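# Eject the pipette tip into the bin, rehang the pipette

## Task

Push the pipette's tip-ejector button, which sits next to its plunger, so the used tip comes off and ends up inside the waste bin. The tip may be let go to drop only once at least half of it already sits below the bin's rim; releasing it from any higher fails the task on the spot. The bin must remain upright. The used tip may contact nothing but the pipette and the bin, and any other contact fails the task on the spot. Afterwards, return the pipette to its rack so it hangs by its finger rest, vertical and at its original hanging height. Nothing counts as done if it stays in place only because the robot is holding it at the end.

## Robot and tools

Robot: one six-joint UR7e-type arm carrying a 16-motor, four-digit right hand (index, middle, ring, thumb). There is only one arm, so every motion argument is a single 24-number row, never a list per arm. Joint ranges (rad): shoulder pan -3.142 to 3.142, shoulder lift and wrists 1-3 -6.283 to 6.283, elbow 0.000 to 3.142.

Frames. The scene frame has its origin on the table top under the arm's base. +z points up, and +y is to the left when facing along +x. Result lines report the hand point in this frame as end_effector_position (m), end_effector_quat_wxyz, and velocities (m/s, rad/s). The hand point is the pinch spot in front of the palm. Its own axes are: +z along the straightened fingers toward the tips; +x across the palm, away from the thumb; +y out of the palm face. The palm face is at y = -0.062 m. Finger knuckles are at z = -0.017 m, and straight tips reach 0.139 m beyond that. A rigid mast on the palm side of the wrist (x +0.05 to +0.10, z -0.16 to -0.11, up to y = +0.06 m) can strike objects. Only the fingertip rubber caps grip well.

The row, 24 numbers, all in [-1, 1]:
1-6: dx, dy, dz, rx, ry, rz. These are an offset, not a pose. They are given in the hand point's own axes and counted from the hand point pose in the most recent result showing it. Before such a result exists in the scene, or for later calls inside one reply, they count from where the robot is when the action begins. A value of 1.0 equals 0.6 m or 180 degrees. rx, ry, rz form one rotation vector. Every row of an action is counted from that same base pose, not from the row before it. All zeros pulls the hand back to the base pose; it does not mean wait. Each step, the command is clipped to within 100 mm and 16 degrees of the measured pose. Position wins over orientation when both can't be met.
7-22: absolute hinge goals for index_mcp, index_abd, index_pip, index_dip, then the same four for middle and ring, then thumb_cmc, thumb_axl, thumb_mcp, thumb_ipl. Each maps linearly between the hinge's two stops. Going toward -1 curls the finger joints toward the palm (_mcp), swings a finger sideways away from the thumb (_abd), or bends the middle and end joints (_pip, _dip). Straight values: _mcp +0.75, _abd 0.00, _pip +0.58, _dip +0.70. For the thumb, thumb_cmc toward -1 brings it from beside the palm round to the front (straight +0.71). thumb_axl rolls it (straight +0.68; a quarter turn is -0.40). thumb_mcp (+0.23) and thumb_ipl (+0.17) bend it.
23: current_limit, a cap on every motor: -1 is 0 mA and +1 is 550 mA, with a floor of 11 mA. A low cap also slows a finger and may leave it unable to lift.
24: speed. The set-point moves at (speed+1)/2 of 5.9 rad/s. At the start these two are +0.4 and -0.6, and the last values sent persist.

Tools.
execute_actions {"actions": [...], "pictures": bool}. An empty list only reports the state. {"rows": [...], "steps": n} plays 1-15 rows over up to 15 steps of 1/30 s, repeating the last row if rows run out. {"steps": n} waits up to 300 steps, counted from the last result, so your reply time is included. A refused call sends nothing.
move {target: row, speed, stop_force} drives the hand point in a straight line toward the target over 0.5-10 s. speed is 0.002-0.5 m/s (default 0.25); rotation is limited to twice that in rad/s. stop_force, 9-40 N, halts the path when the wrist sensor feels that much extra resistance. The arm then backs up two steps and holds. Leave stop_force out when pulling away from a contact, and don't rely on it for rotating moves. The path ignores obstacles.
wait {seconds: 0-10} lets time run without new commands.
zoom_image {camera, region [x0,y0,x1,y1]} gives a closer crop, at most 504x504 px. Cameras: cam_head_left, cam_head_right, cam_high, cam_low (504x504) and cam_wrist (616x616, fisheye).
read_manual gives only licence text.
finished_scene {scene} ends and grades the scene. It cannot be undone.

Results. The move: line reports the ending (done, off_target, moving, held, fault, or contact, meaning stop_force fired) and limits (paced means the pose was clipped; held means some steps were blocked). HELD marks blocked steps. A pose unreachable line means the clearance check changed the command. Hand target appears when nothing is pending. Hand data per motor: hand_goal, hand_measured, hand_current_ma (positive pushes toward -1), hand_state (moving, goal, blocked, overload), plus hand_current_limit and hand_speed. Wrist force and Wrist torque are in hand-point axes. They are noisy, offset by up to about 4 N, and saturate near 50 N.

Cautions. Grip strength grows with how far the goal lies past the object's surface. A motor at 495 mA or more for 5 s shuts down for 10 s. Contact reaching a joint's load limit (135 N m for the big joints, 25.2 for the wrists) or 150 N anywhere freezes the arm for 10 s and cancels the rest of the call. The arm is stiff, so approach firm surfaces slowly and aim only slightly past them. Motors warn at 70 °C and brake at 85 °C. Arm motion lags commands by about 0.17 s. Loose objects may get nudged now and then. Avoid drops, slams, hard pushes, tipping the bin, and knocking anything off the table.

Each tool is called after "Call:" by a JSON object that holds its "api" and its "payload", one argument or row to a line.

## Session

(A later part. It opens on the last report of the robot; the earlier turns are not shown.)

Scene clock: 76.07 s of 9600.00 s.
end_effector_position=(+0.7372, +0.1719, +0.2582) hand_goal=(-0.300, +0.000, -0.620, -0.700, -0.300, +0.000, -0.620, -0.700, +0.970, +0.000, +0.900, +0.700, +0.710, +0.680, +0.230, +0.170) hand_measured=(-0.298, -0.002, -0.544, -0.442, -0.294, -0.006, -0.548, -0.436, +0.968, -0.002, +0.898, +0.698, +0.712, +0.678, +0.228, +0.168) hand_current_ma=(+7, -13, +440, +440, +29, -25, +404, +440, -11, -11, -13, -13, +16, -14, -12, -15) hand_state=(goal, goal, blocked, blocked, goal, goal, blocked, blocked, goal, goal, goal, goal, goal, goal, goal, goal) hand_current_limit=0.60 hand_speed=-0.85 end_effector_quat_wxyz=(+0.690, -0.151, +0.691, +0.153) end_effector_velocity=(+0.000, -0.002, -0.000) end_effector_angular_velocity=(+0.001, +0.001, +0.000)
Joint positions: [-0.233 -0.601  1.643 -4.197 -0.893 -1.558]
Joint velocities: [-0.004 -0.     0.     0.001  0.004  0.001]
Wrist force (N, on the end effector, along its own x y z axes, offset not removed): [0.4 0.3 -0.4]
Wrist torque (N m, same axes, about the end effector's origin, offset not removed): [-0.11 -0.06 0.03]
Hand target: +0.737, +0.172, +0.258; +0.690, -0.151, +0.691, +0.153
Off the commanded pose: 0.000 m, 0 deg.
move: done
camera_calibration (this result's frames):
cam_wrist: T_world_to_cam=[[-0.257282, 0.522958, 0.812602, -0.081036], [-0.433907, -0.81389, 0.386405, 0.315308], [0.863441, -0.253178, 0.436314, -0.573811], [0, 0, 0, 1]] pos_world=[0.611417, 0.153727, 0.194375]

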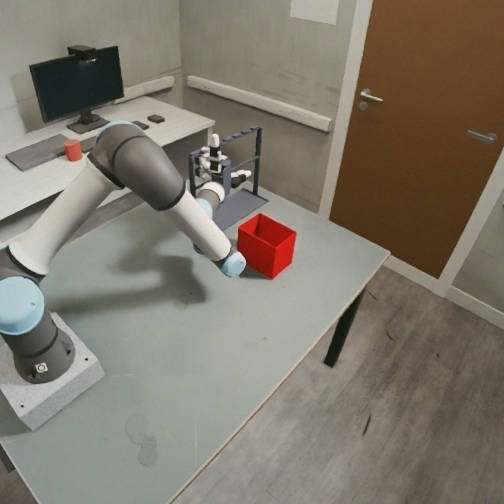

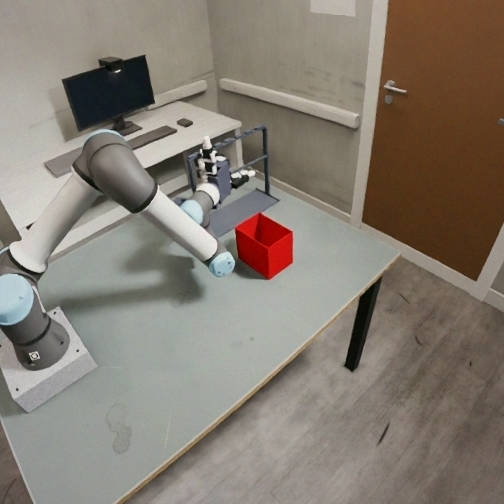

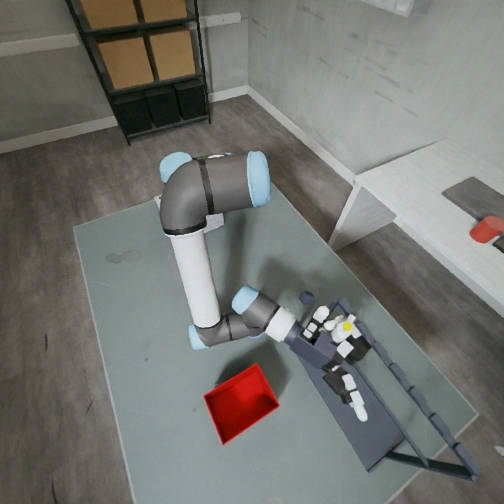

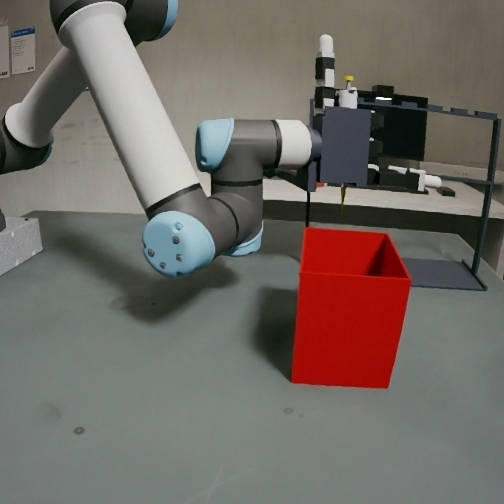

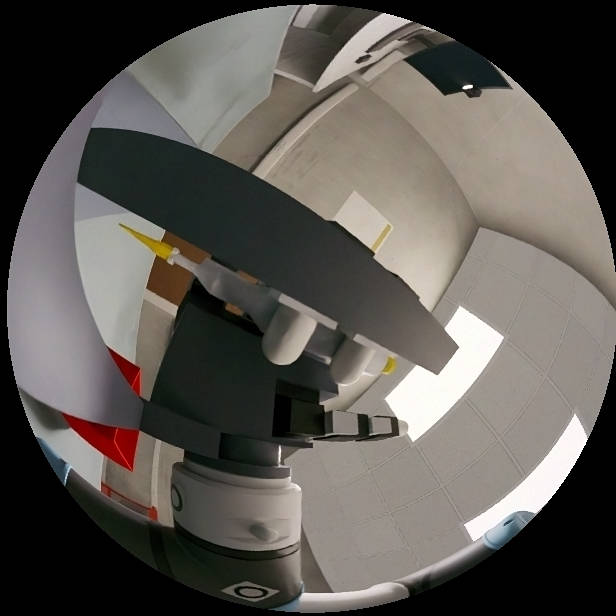

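Call:
{"api": "move", "payload": {
  "target": [0,-0.09,-0.042,0,0,0,-0.3,0,-0.62,-0.7,-0.3,0,-0.62,-0.7,0.97,0,0.9,0.7,0.71,0.68,0.23,0.17,0.6,-0.85],
  "speed": 0.05
}}

Call:
{"api": "move", "payload": {
  "target": [-0.11,-0.09,-0.042,0,0,0,-0.3,0,-0.62,-0.7,-0.3,0,-0.62,-0.7,0.97,0,0.9,0.7,0.71,0.68,0.23,0.17,0.6,-0.85],
  "speed": 0.08
}}

Call:
{"api": "move", "payload": {
  "target": [0,-0.19,-0.089,0,0,0,-0.3,0,-0.62,-0.7,-0.3,0,-0.62,-0.7,0.75,0,0.58,0.7,0.71,0.68,0.23,0.17,0.6,-0.85],
  "speed": 0.08
}}

Scene clock: 81.33 s of 9600.00 s.
end_effector_position=(+0.7372, +0.1126, +0.2579) hand_goal=(-0.300, +0.000, -0.620, -0.700, -0.300, +0.000, -0.620, -0.700, +0.970, +0.000, +0.900, +0.700, +0.710, +0.680, +0.230, +0.170) hand_measured=(-0.298, -0.002, -0.544, -0.442, -0.294, -0.006, -0.548, -0.436, +0.968, -0.002, +0.898, +0.698, +0.712, +0.678, +0.228, +0.168) hand_current_ma=(+6, -13, +440, +440, +29, -25, +404, +440, -11, -11, -13, -13, +16, -14, -12, -15) hand_state=(goal, goal, blocked, blocked, goal, goal, blocked, blocked, goal, goal, goal, goal, goal, goal, goal, goal) hand_current_limit=0.60 hand_speed=-0.85 end_effector_quat_wxyz=(+0.690, -0.152, +0.691, +0.153) end_effector_velocity=(+0.000, -0.002, +0.000) end_effector_angular_velocity=(+0.000, +0.000, +0.000)
Joint positions: [-0.336 -0.595  1.631 -4.191 -0.79  -1.557]
Joint velocities: [-0.003  0.    -0.001  0.002  0.004  0.   ]
Wrist force (N, on the end effector, along its own x y z axes, offset not removed): [1.8 -0.8 -1.1]
Wrist torque (N m, same axes, about the end effector's origin, offset not removed): [-0.10 -0.35 0.00]
Hand target: +0.737, +0.112, +0.258; +0.690, -0.152, +0.691, +0.153
Off the commanded pose: 0.000 m, 0 deg.
After step 90, 0.67 s passed at rest.
move: done
camera_calibration (this result's frames):
cam_wrist: T_world_to_cam=[[-0.257234, 0.5231, 0.812525, -0.0498359], [-0.433896, -0.813818, 0.386567, 0.266989], [0.863461, -0.253113, 0.436313, -0.588683], [0, 0, 0, 1]] pos_world=[0.611331, 0.0943462, 0.194134]

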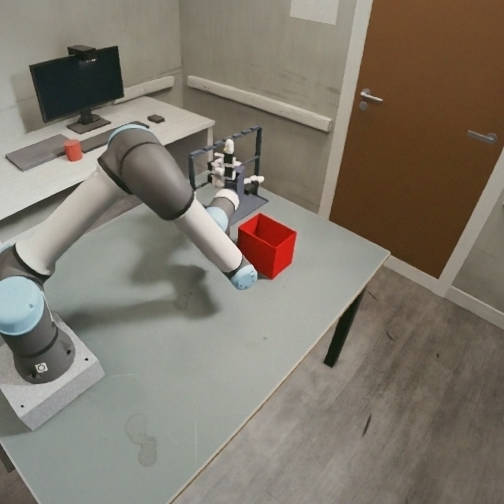

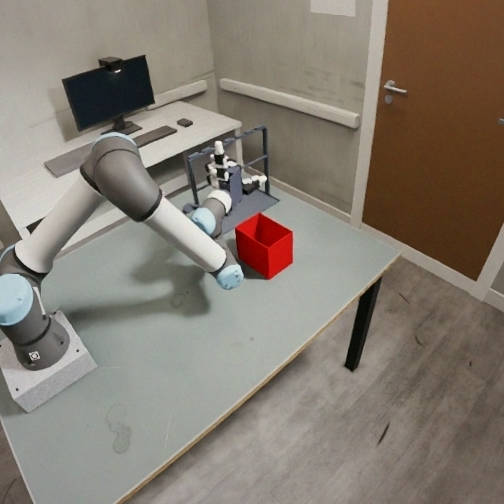

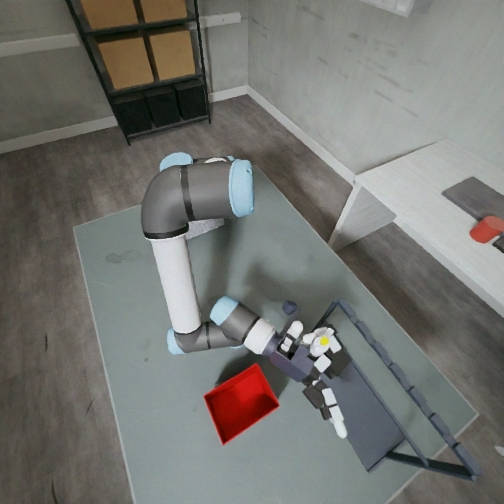

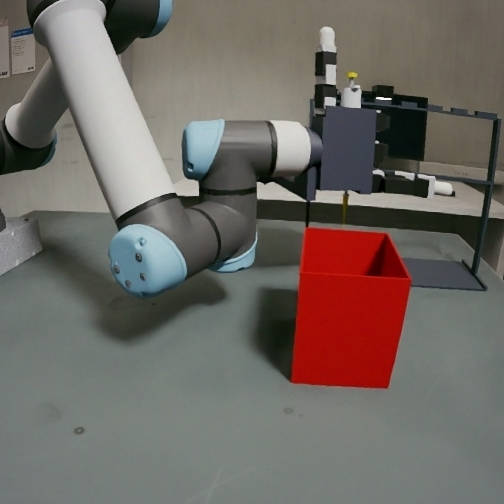

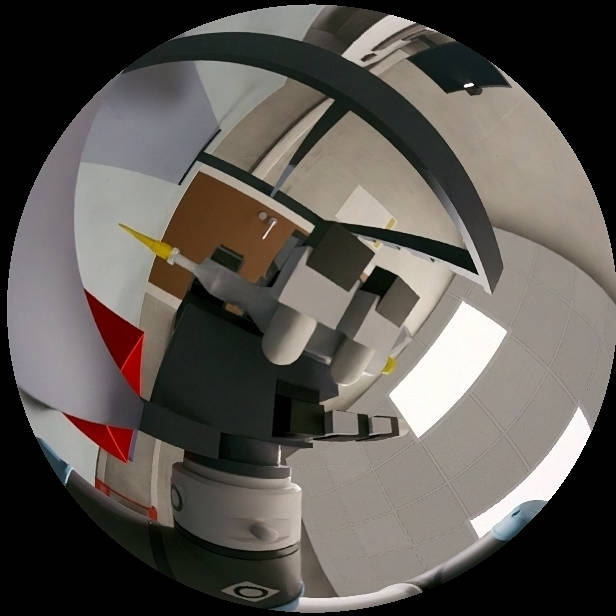

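Scene clock: 82.90 s of 9600.00 s.
end_effector_position=(+0.7373, +0.0529, +0.3235) hand_goal=(-0.300, +0.000, -0.620, -0.700, -0.300, +0.000, -0.620, -0.700, +0.970, +0.000, +0.900, +0.700, +0.710, +0.680, +0.230, +0.170) hand_measured=(-0.298, -0.002, -0.544, -0.442, -0.294, -0.006, -0.548, -0.436, +0.968, -0.002, +0.898, +0.698, +0.712, +0.678, +0.228, +0.168) hand_current_ma=(+6, -13, +440, +440, +28, -25, +404, +440, -11, -12, -13, -13, +16, -14, -12, -15) hand_state=(goal, goal, blocked, blocked, goal, goal, blocked, blocked, goal, goal, goal, goal, goal, goal, goal, goal) hand_current_limit=0.60 hand_speed=-0.85 end_effector_quat_wxyz=(+0.690, -0.152, +0.691, +0.153) end_effector_velocity=(-0.000, -0.002, +0.002) end_effector_angular_velocity=(-0.002, -0.001, -0.000)
Joint positions: [-0.436 -0.71   1.624 -4.072 -0.69  -1.555]
Joint velocities: [-0.003 -0.003 -0.001  0.003  0.003 -0.001]
Wrist force (N, on the end effector, along its own x y z axes, offset not removed): [0.6 -0.8 -2.7]
Wrist torque (N m, same axes, about the end effector's origin, offset not removed): [0.04 -0.04 -0.08]
Hand target: +0.737, +0.053, +0.324; +0.690, -0.152, +0.691, +0.153
Off the commanded pose: 0.000 m, 0 deg.
move: done
camera_calibration (this result's frames):
cam_wrist: T_world_to_cam=[[-0.257177, 0.523176, 0.812494, -0.0719283], [-0.433887, -0.813777, 0.386664, 0.193103], [0.863483, -0.25309, 0.436284, -0.632549], [0, 0, 0, 1]] pos_world=[0.611482, 0.0346816, 0.259746]

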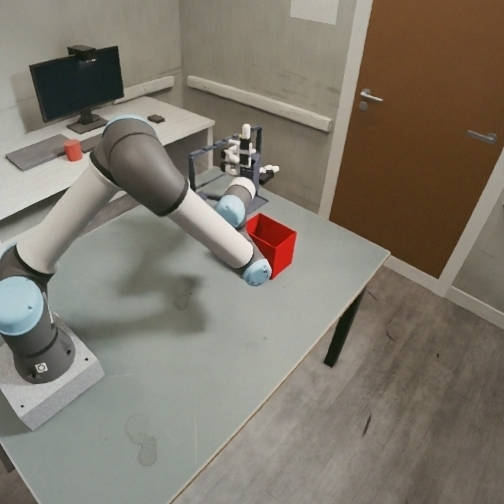

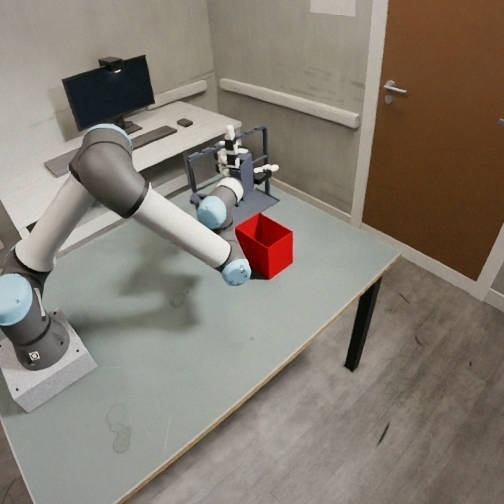

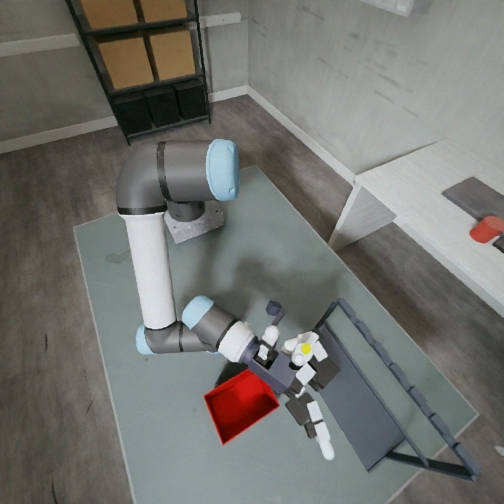

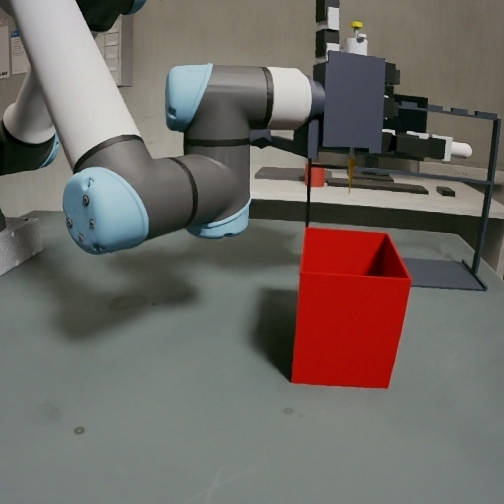

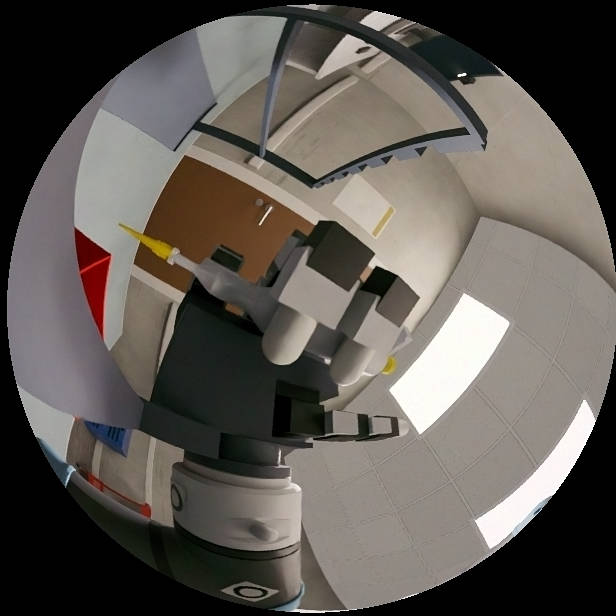

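Scene clock: 84.93 s of 9600.00 s.
end_effector_position=(+0.7369, -0.0727, +0.3230) hand_goal=(-0.300, +0.000, -0.620, -0.700, -0.300, +0.000, -0.620, -0.700, +0.750, +0.000, +0.580, +0.700, +0.710, +0.680, +0.230, +0.170) hand_measured=(-0.300, -0.002, -0.544, -0.442, -0.296, -0.006, -0.548, -0.436, +0.752, -0.002, +0.582, +0.698, +0.712, +0.678, +0.228, +0.168) hand_current_ma=(+5, -13, +440, +440, +28, -25, +404, +440, +13, -12, +14, -13, +14, -14, -12, -15) hand_state=(goal, goal, blocked, blocked, goal, goal, blocked, blocked, goal, goal, goal, goal, goal, goal, goal, goal) hand_current_limit=0.60 hand_speed=-0.85 end_effector_quat_wxyz=(+0.690, -0.152, +0.691, +0.153) end_effector_velocity=(+0.000, -0.002, -0.000) end_effector_angular_velocity=(-0.000, -0.000, +0.001)
Joint positions: [-0.623 -0.647  1.484 -3.998 -0.503 -1.549]
Joint velocities: [-0.003  0.002 -0.004  0.002  0.004 -0.   ]
Wrist force (N, on the end effector, along its own x y z axes, offset not removed): [-0.9 -2.2 -1.8]
Wrist torque (N m, same axes, about the end effector's origin, offset not removed): [-0.21 0.15 -0.14]
Hand target: +0.737, -0.073, +0.323; +0.690, -0.152, +0.691, +0.153
Off the commanded pose: 0.000 m, 0 deg.
move: done
camera_calibration (this result's frames):
cam_wrist: T_world_to_cam=[[-0.257023, 0.523409, 0.812393, -0.00594557], [-0.43385, -0.813655, 0.386961, 0.0907752], [0.863547, -0.252999, 0.436209, -0.663789], [0, 0, 0, 1]] pos_world=[0.611068, -0.0909663, 0.259255]

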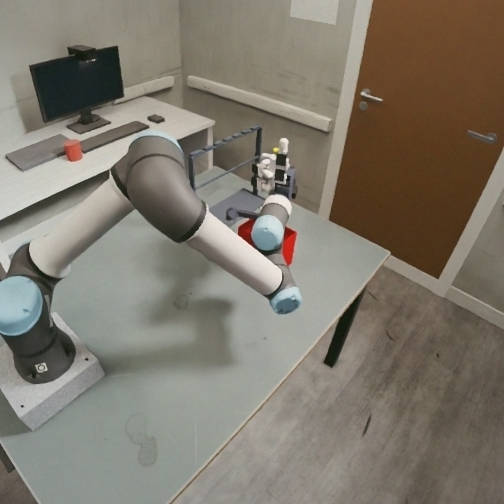

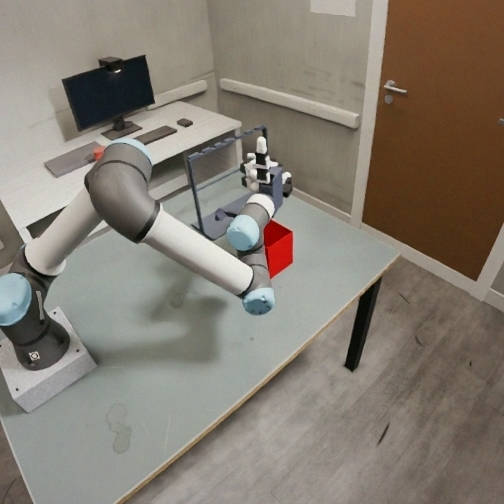

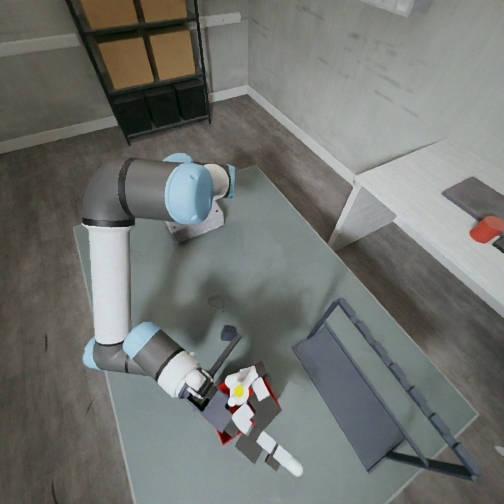

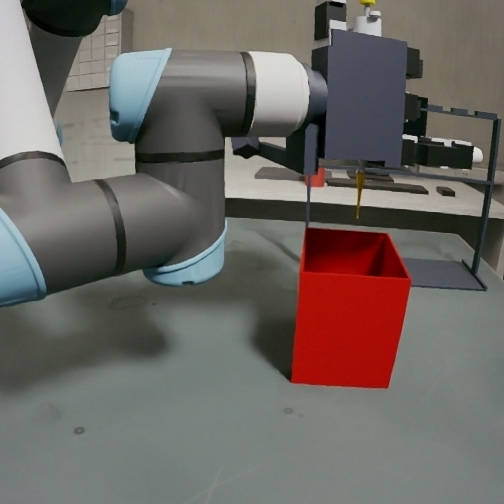

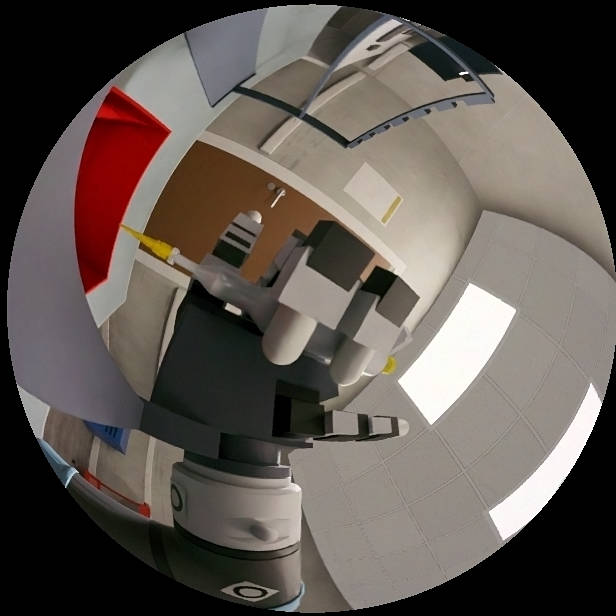

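Call:
{"api": "move", "payload": {
  "target": [0.13,0,0,0,0,0,-0.3,0,-0.62,-0.7,-0.3,0,-0.62,-0.7,0.75,0,0.58,0.7,0.6,0.68,0.1,-0.4,0.6,-0.85],
  "speed": 0.04
}}

Call:
{"api": "zoom_image", "payload": {
  "camera": "cam_high",
  "region": [180,340,290,450]
}}

Call:
{"api": "zoom_image", "payload": {
  "camera": "cam_low",
  "region": [290,20,430,160]
}}

Scene clock: 91.60 s of 9600.00 s.
end_effector_position=(+0.7366, -0.0724, +0.2451) hand_goal=(-0.300, +0.000, -0.620, -0.700, -0.300, +0.000, -0.620, -0.700, +0.750, +0.000, +0.580, +0.700, +0.600, +0.680, +0.100, -0.400) hand_measured=(-0.300, -0.002, -0.544, -0.442, -0.296, -0.006, -0.548, -0.436, +0.752, -0.002, +0.582, +0.698, +0.602, +0.678, +0.100, -0.400) hand_current_ma=(+5, -13, +440, +440, +28, -25, +404, +440, +13, -13, +14, -13, +8, -14, -2, +5) hand_state=(goal, goal, blocked, blocked, goal, goal, blocked, blocked, goal, goal, goal, goal, goal, goal, goal, goal) hand_current_limit=0.60 hand_speed=-0.85 end_effector_quat_wxyz=(+0.690, -0.152, +0.691, +0.153) end_effector_velocity=(-0.000, +0.000, -0.001) end_effector_angular_velocity=(-0.000, -0.001, +0.000)
Joint positions: [-0.621 -0.504  1.449 -4.107 -0.505 -1.549]
Joint velocities: [ 0.     0.003 -0.002 -0.004 -0.     0.001]
Wrist force (N, on the end effector, along its own x y z axes, offset not removed): [1.5 0.0 -0.5]
Wrist torque (N m, same axes, about the end effector's origin, offset not removed): [-0.09 -0.22 -0.13]
Hand target: +0.737, -0.072, +0.245; +0.690, -0.152, +0.691, +0.153
Off the commanded pose: 0.000 m, 0 deg.
After step 90, 1.33 s passed at rest.
move: done
camera_calibration (this result's frames):
cam_wrist: T_world_to_cam=[[-0.25702, 0.523463, 0.812359, 0.0570865], [-0.433853, -0.813628, 0.387016, 0.120994], [0.863546, -0.252974, 0.436225, -0.6295], [0, 0, 0, 1]] pos_world=[0.610768, -0.0906858, 0.181402]

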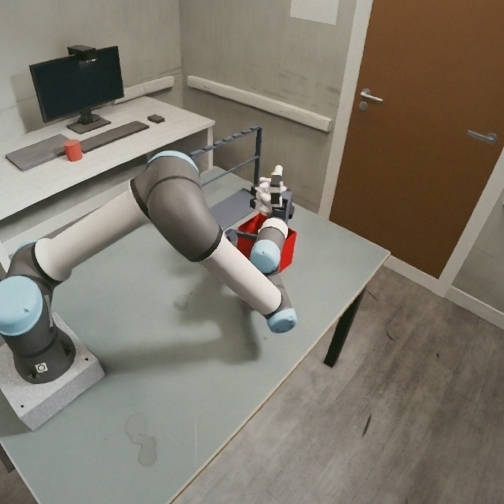

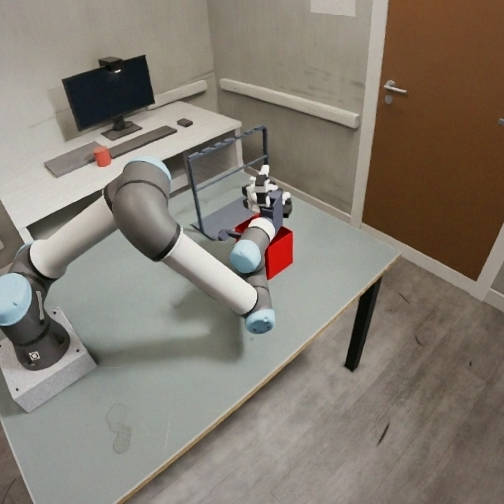

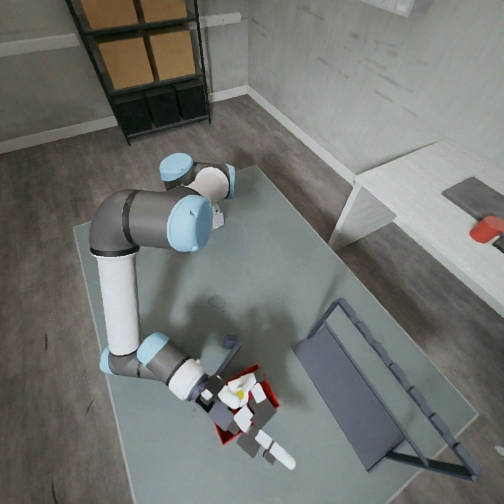

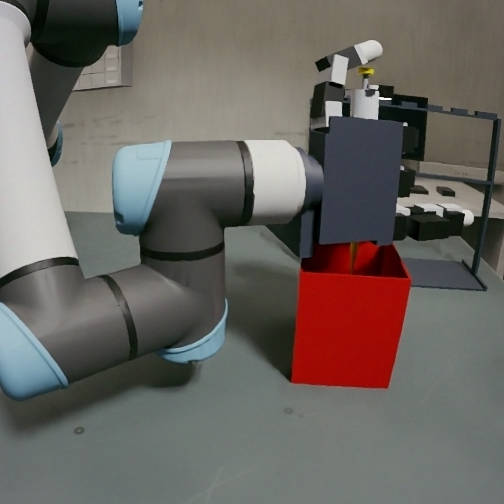

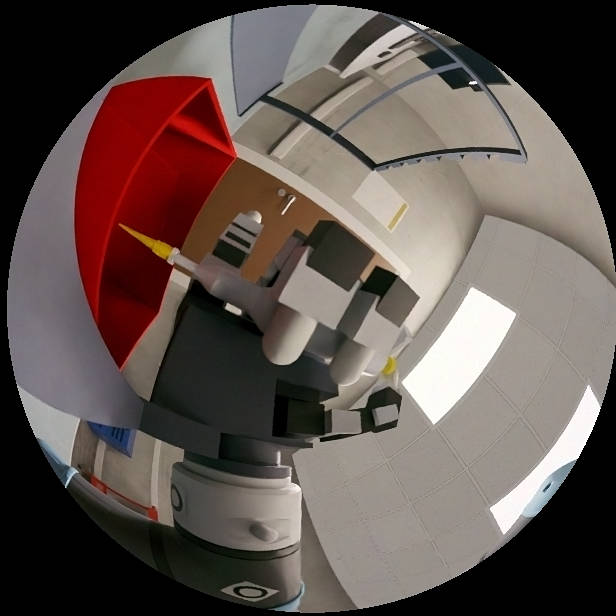

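Region (180, 340, 290, 450) of cam_high's 504x504 image, scaled by 4.582, with more detail than that image has.

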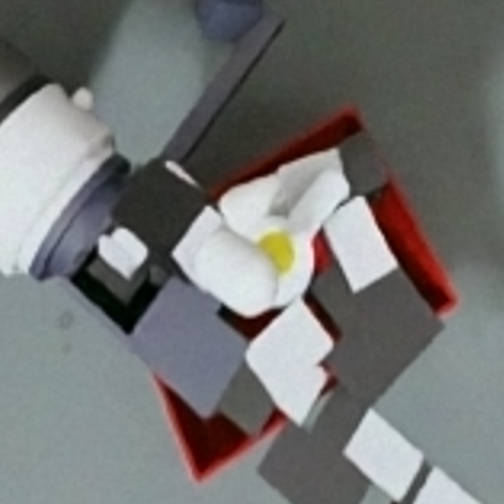

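Region (290, 20, 430, 160) of cam_low's 504x504 image, scaled by 3.600, with more detail than that image has.

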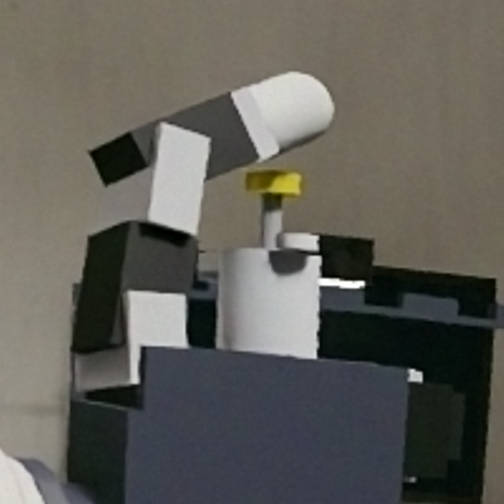

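Call:
{"api": "move", "payload": {
  "target": [0.005,0,0,0,0,0,-0.3,0,-0.62,-0.7,-0.3,0,-0.62,-0.7,0.75,0,0.58,0.7,0.63,0.68,0.1,-0.72,0.6,-0.85],
  "speed": 0.01
}}

Call:
{"api": "zoom_image", "payload": {
  "camera": "cam_high",
  "region": [180,340,290,450]
}}

Call:
{"api": "zoom_image", "payload": {
  "camera": "cam_low",
  "region": [290,20,430,160]
}}

Scene clock: 95.77 s of 9600.00 s.
end_effector_position=(+0.7366, -0.0724, +0.2421) hand_goal=(-0.300, +0.000, -0.620, -0.700, -0.300, +0.000, -0.620, -0.700, +0.750, +0.000, +0.580, +0.700, +0.630, +0.680, +0.100, -0.720) hand_measured=(-0.300, -0.002, -0.544, -0.442, -0.296, -0.006, -0.548, -0.436, +0.752, -0.002, +0.582, +0.698, +0.632, +0.680, +0.100, -0.720) hand_current_ma=(+5, -13, +440, +440, +28, -25, +404, +440, +13, -13, +14, -13, +11, +2, -3, +3) hand_state=(goal, goal, blocked, blocked, goal, goal, blocked, blocked, goal, goal, goal, goal, goal, goal, goal, goal) hand_current_limit=0.60 hand_speed=-0.85 end_effector_quat_wxyz=(+0.690, -0.152, +0.691, +0.153) end_effector_velocity=(-0.000, +0.000, +0.000) end_effector_angular_velocity=(-0.000, -0.000, +0.000)
Joint positions: [-0.621 -0.498  1.447 -4.111 -0.505 -1.549]
Joint velocities: [ 0.    -0.     0.    -0.001 -0.     0.   ]
Wrist force (N, on the end effector, along its own x y z axes, offset not removed): [-0.2 -1.5 1.1]
Wrist torque (N m, same axes, about the end effector's origin, offset not removed): [-0.47 0.04 -0.25]
Hand target: +0.737, -0.072, +0.242; +0.690, -0.152, +0.691, +0.153
Off the commanded pose: 0.000 m, 0 deg.
move: done
camera_calibration (this result's frames):
cam_wrist: T_world_to_cam=[[-0.257021, 0.523465, 0.812358, 0.0595171], [-0.433854, -0.813627, 0.387016, 0.122159], [0.863546, -0.252973, 0.436226, -0.628178], [0, 0, 0, 1]] pos_world=[0.610757, -0.090675, 0.178401]

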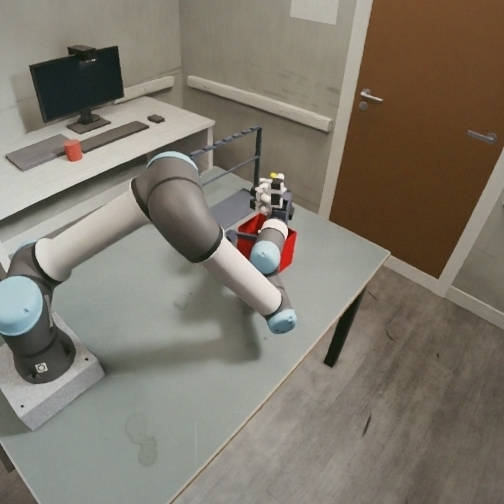

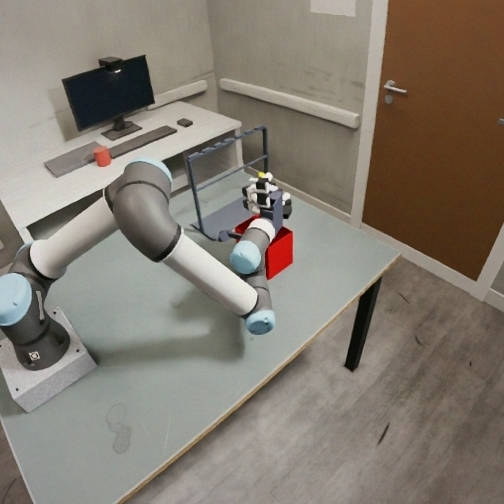

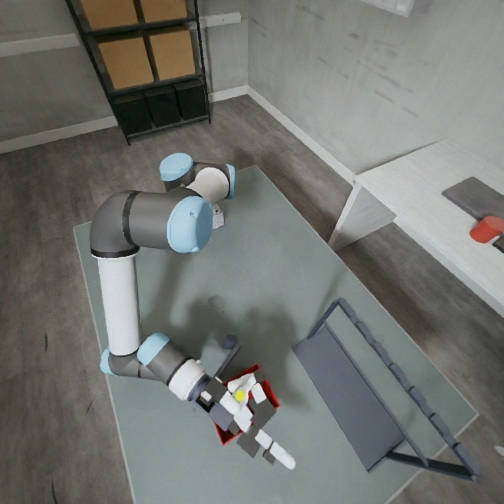

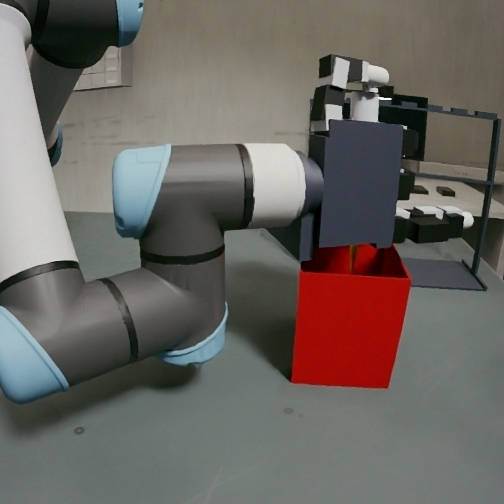

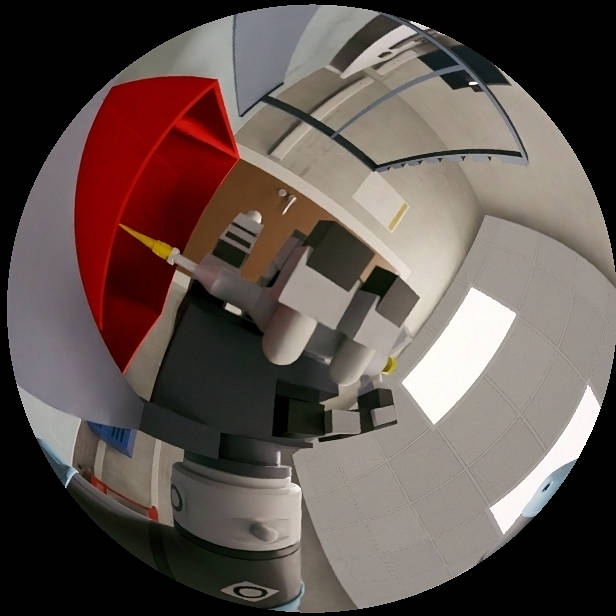

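Region (180, 340, 290, 450) of cam_high's 504x504 image, scaled by 4.582, with more detail than that image has.

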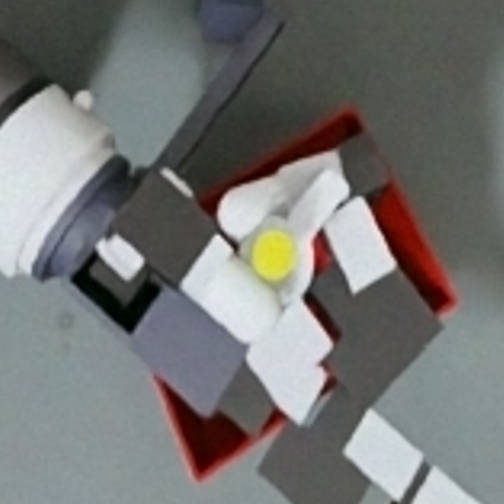

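Region (290, 20, 430, 160) of cam_low's 504x504 image, scaled by 3.600, with more detail than that image has.

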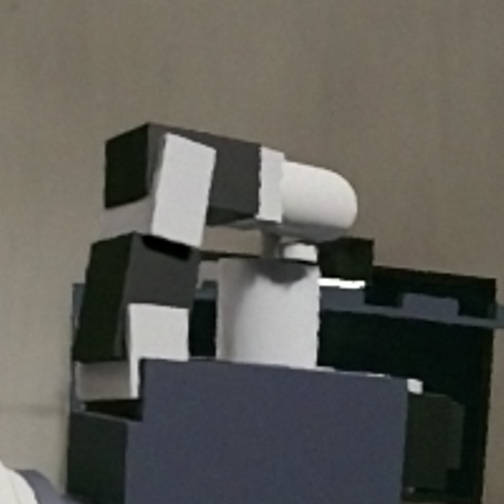

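Press.

Call:
{"api": "move", "payload": {
  "target": [0,0,0,0,0,0,-0.3,0,-0.65,-0.7,-0.3,0,-0.65,-0.7,0.75,0,0.58,0.7,0.6,0.68,0.04,-0.95,0.78,-0.9]
}}

Call:
{"api": "zoom_image", "payload": {
  "camera": "cam_low",
  "region": [290,20,430,160]
}}

Scene clock: 97.97 s of 9600.00 s.
end_effector_position=(+0.7366, -0.0724, +0.2421) hand_goal=(-0.300, +0.000, -0.650, -0.700, -0.300, +0.000, -0.650, -0.700, +0.750, +0.000, +0.580, +0.700, +0.600, +0.680, +0.040, -0.950) hand_measured=(-0.302, -0.002, -0.548, -0.442, -0.296, -0.002, -0.552, -0.436, +0.752, -0.002, +0.582, +0.698, +0.616, +0.686, +0.084, -0.744) hand_current_ma=(-6, -13, +489, +489, +28, -6, +490, +490, +13, -13, +14, -13, +89, +44, +327, +490) hand_state=(goal, goal, blocked, blocked, goal, goal, blocked, blocked, goal, goal, goal, goal, goal, goal, blocked, blocked) hand_current_limit=0.78 hand_speed=-0.90 end_effector_quat_wxyz=(+0.690, -0.152, +0.691, +0.153) end_effector_velocity=(+0.000, +0.000, +0.000) end_effector_angular_velocity=(+0.001, +0.001, +0.000)
Joint positions: [-0.621 -0.498  1.447 -4.111 -0.505 -1.549]
Joint velocities: [ 0.    -0.    -0.     0.001  0.     0.   ]
Wrist force (N, on the end effector, along its own x y z axes, offset not removed): [0.6 -0.8 -1.2]
Wrist torque (N m, same axes, about the end effector's origin, offset not removed): [-0.10 -0.08 -0.03]
Hand target: +0.737, -0.072, +0.242; +0.690, -0.152, +0.691, +0.153
Off the commanded pose: 0.000 m, 0 deg.
move: done
camera_calibration (this result's frames):
cam_wrist: T_world_to_cam=[[-0.257021, 0.523465, 0.812358, 0.0595174], [-0.433854, -0.813627, 0.387016, 0.12216], [0.863546, -0.252973, 0.436226, -0.628178], [0, 0, 0, 1]] pos_world=[0.610757, -0.0906749, 0.1784]

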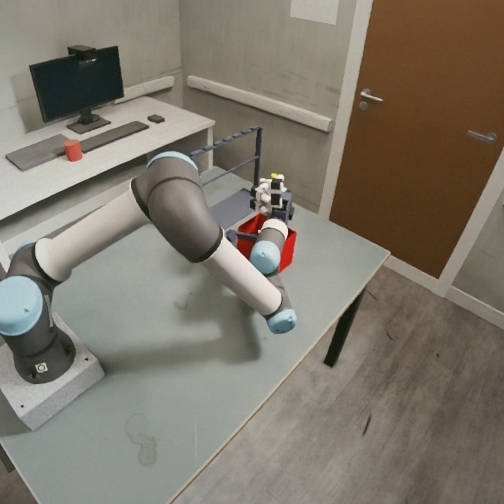

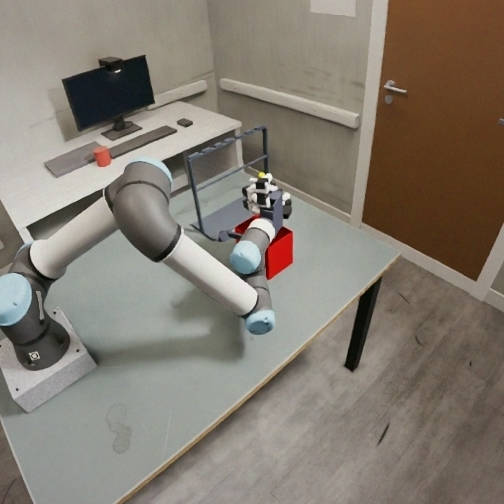

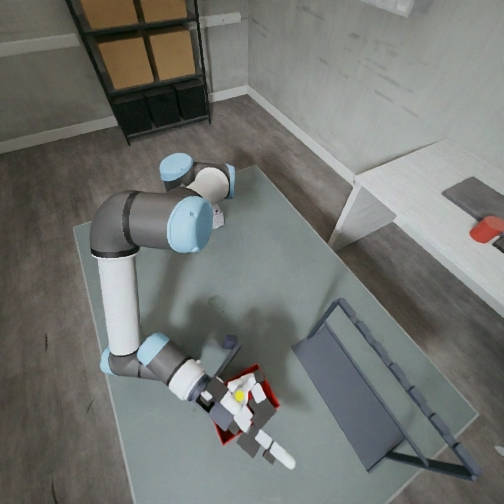

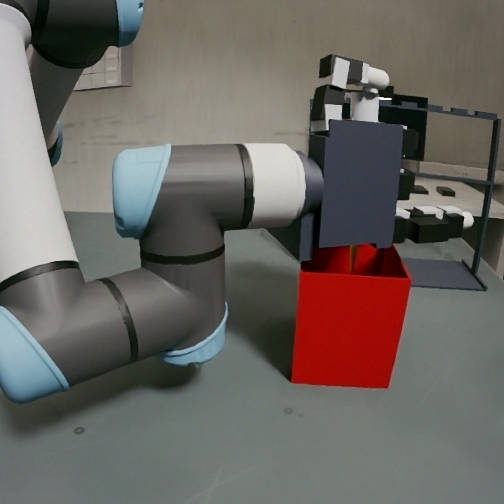

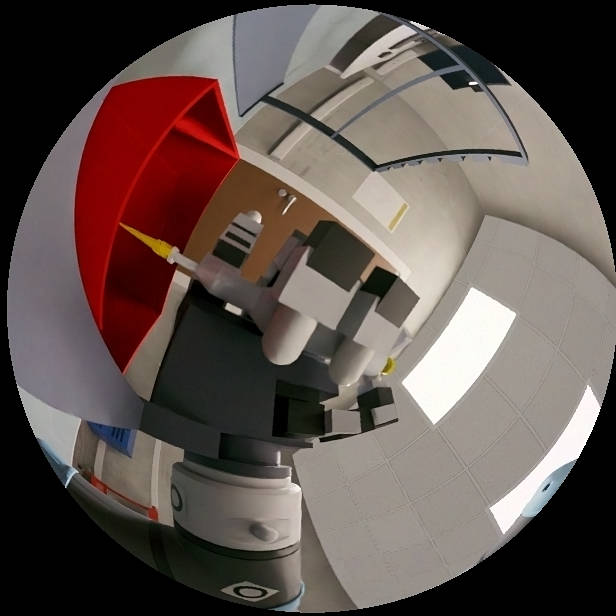

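Region (290, 20, 430, 160) of cam_low's 504x504 image, scaled by 3.600, with more detail than that image has.

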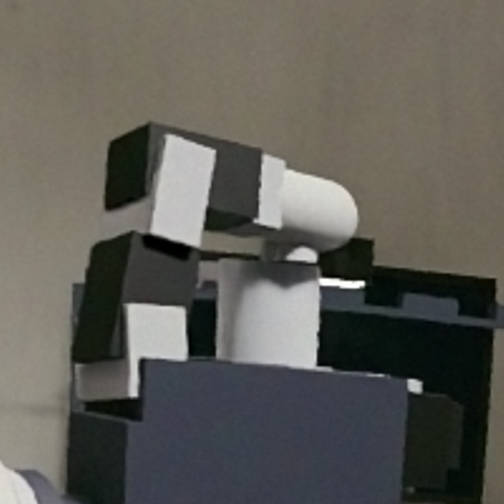

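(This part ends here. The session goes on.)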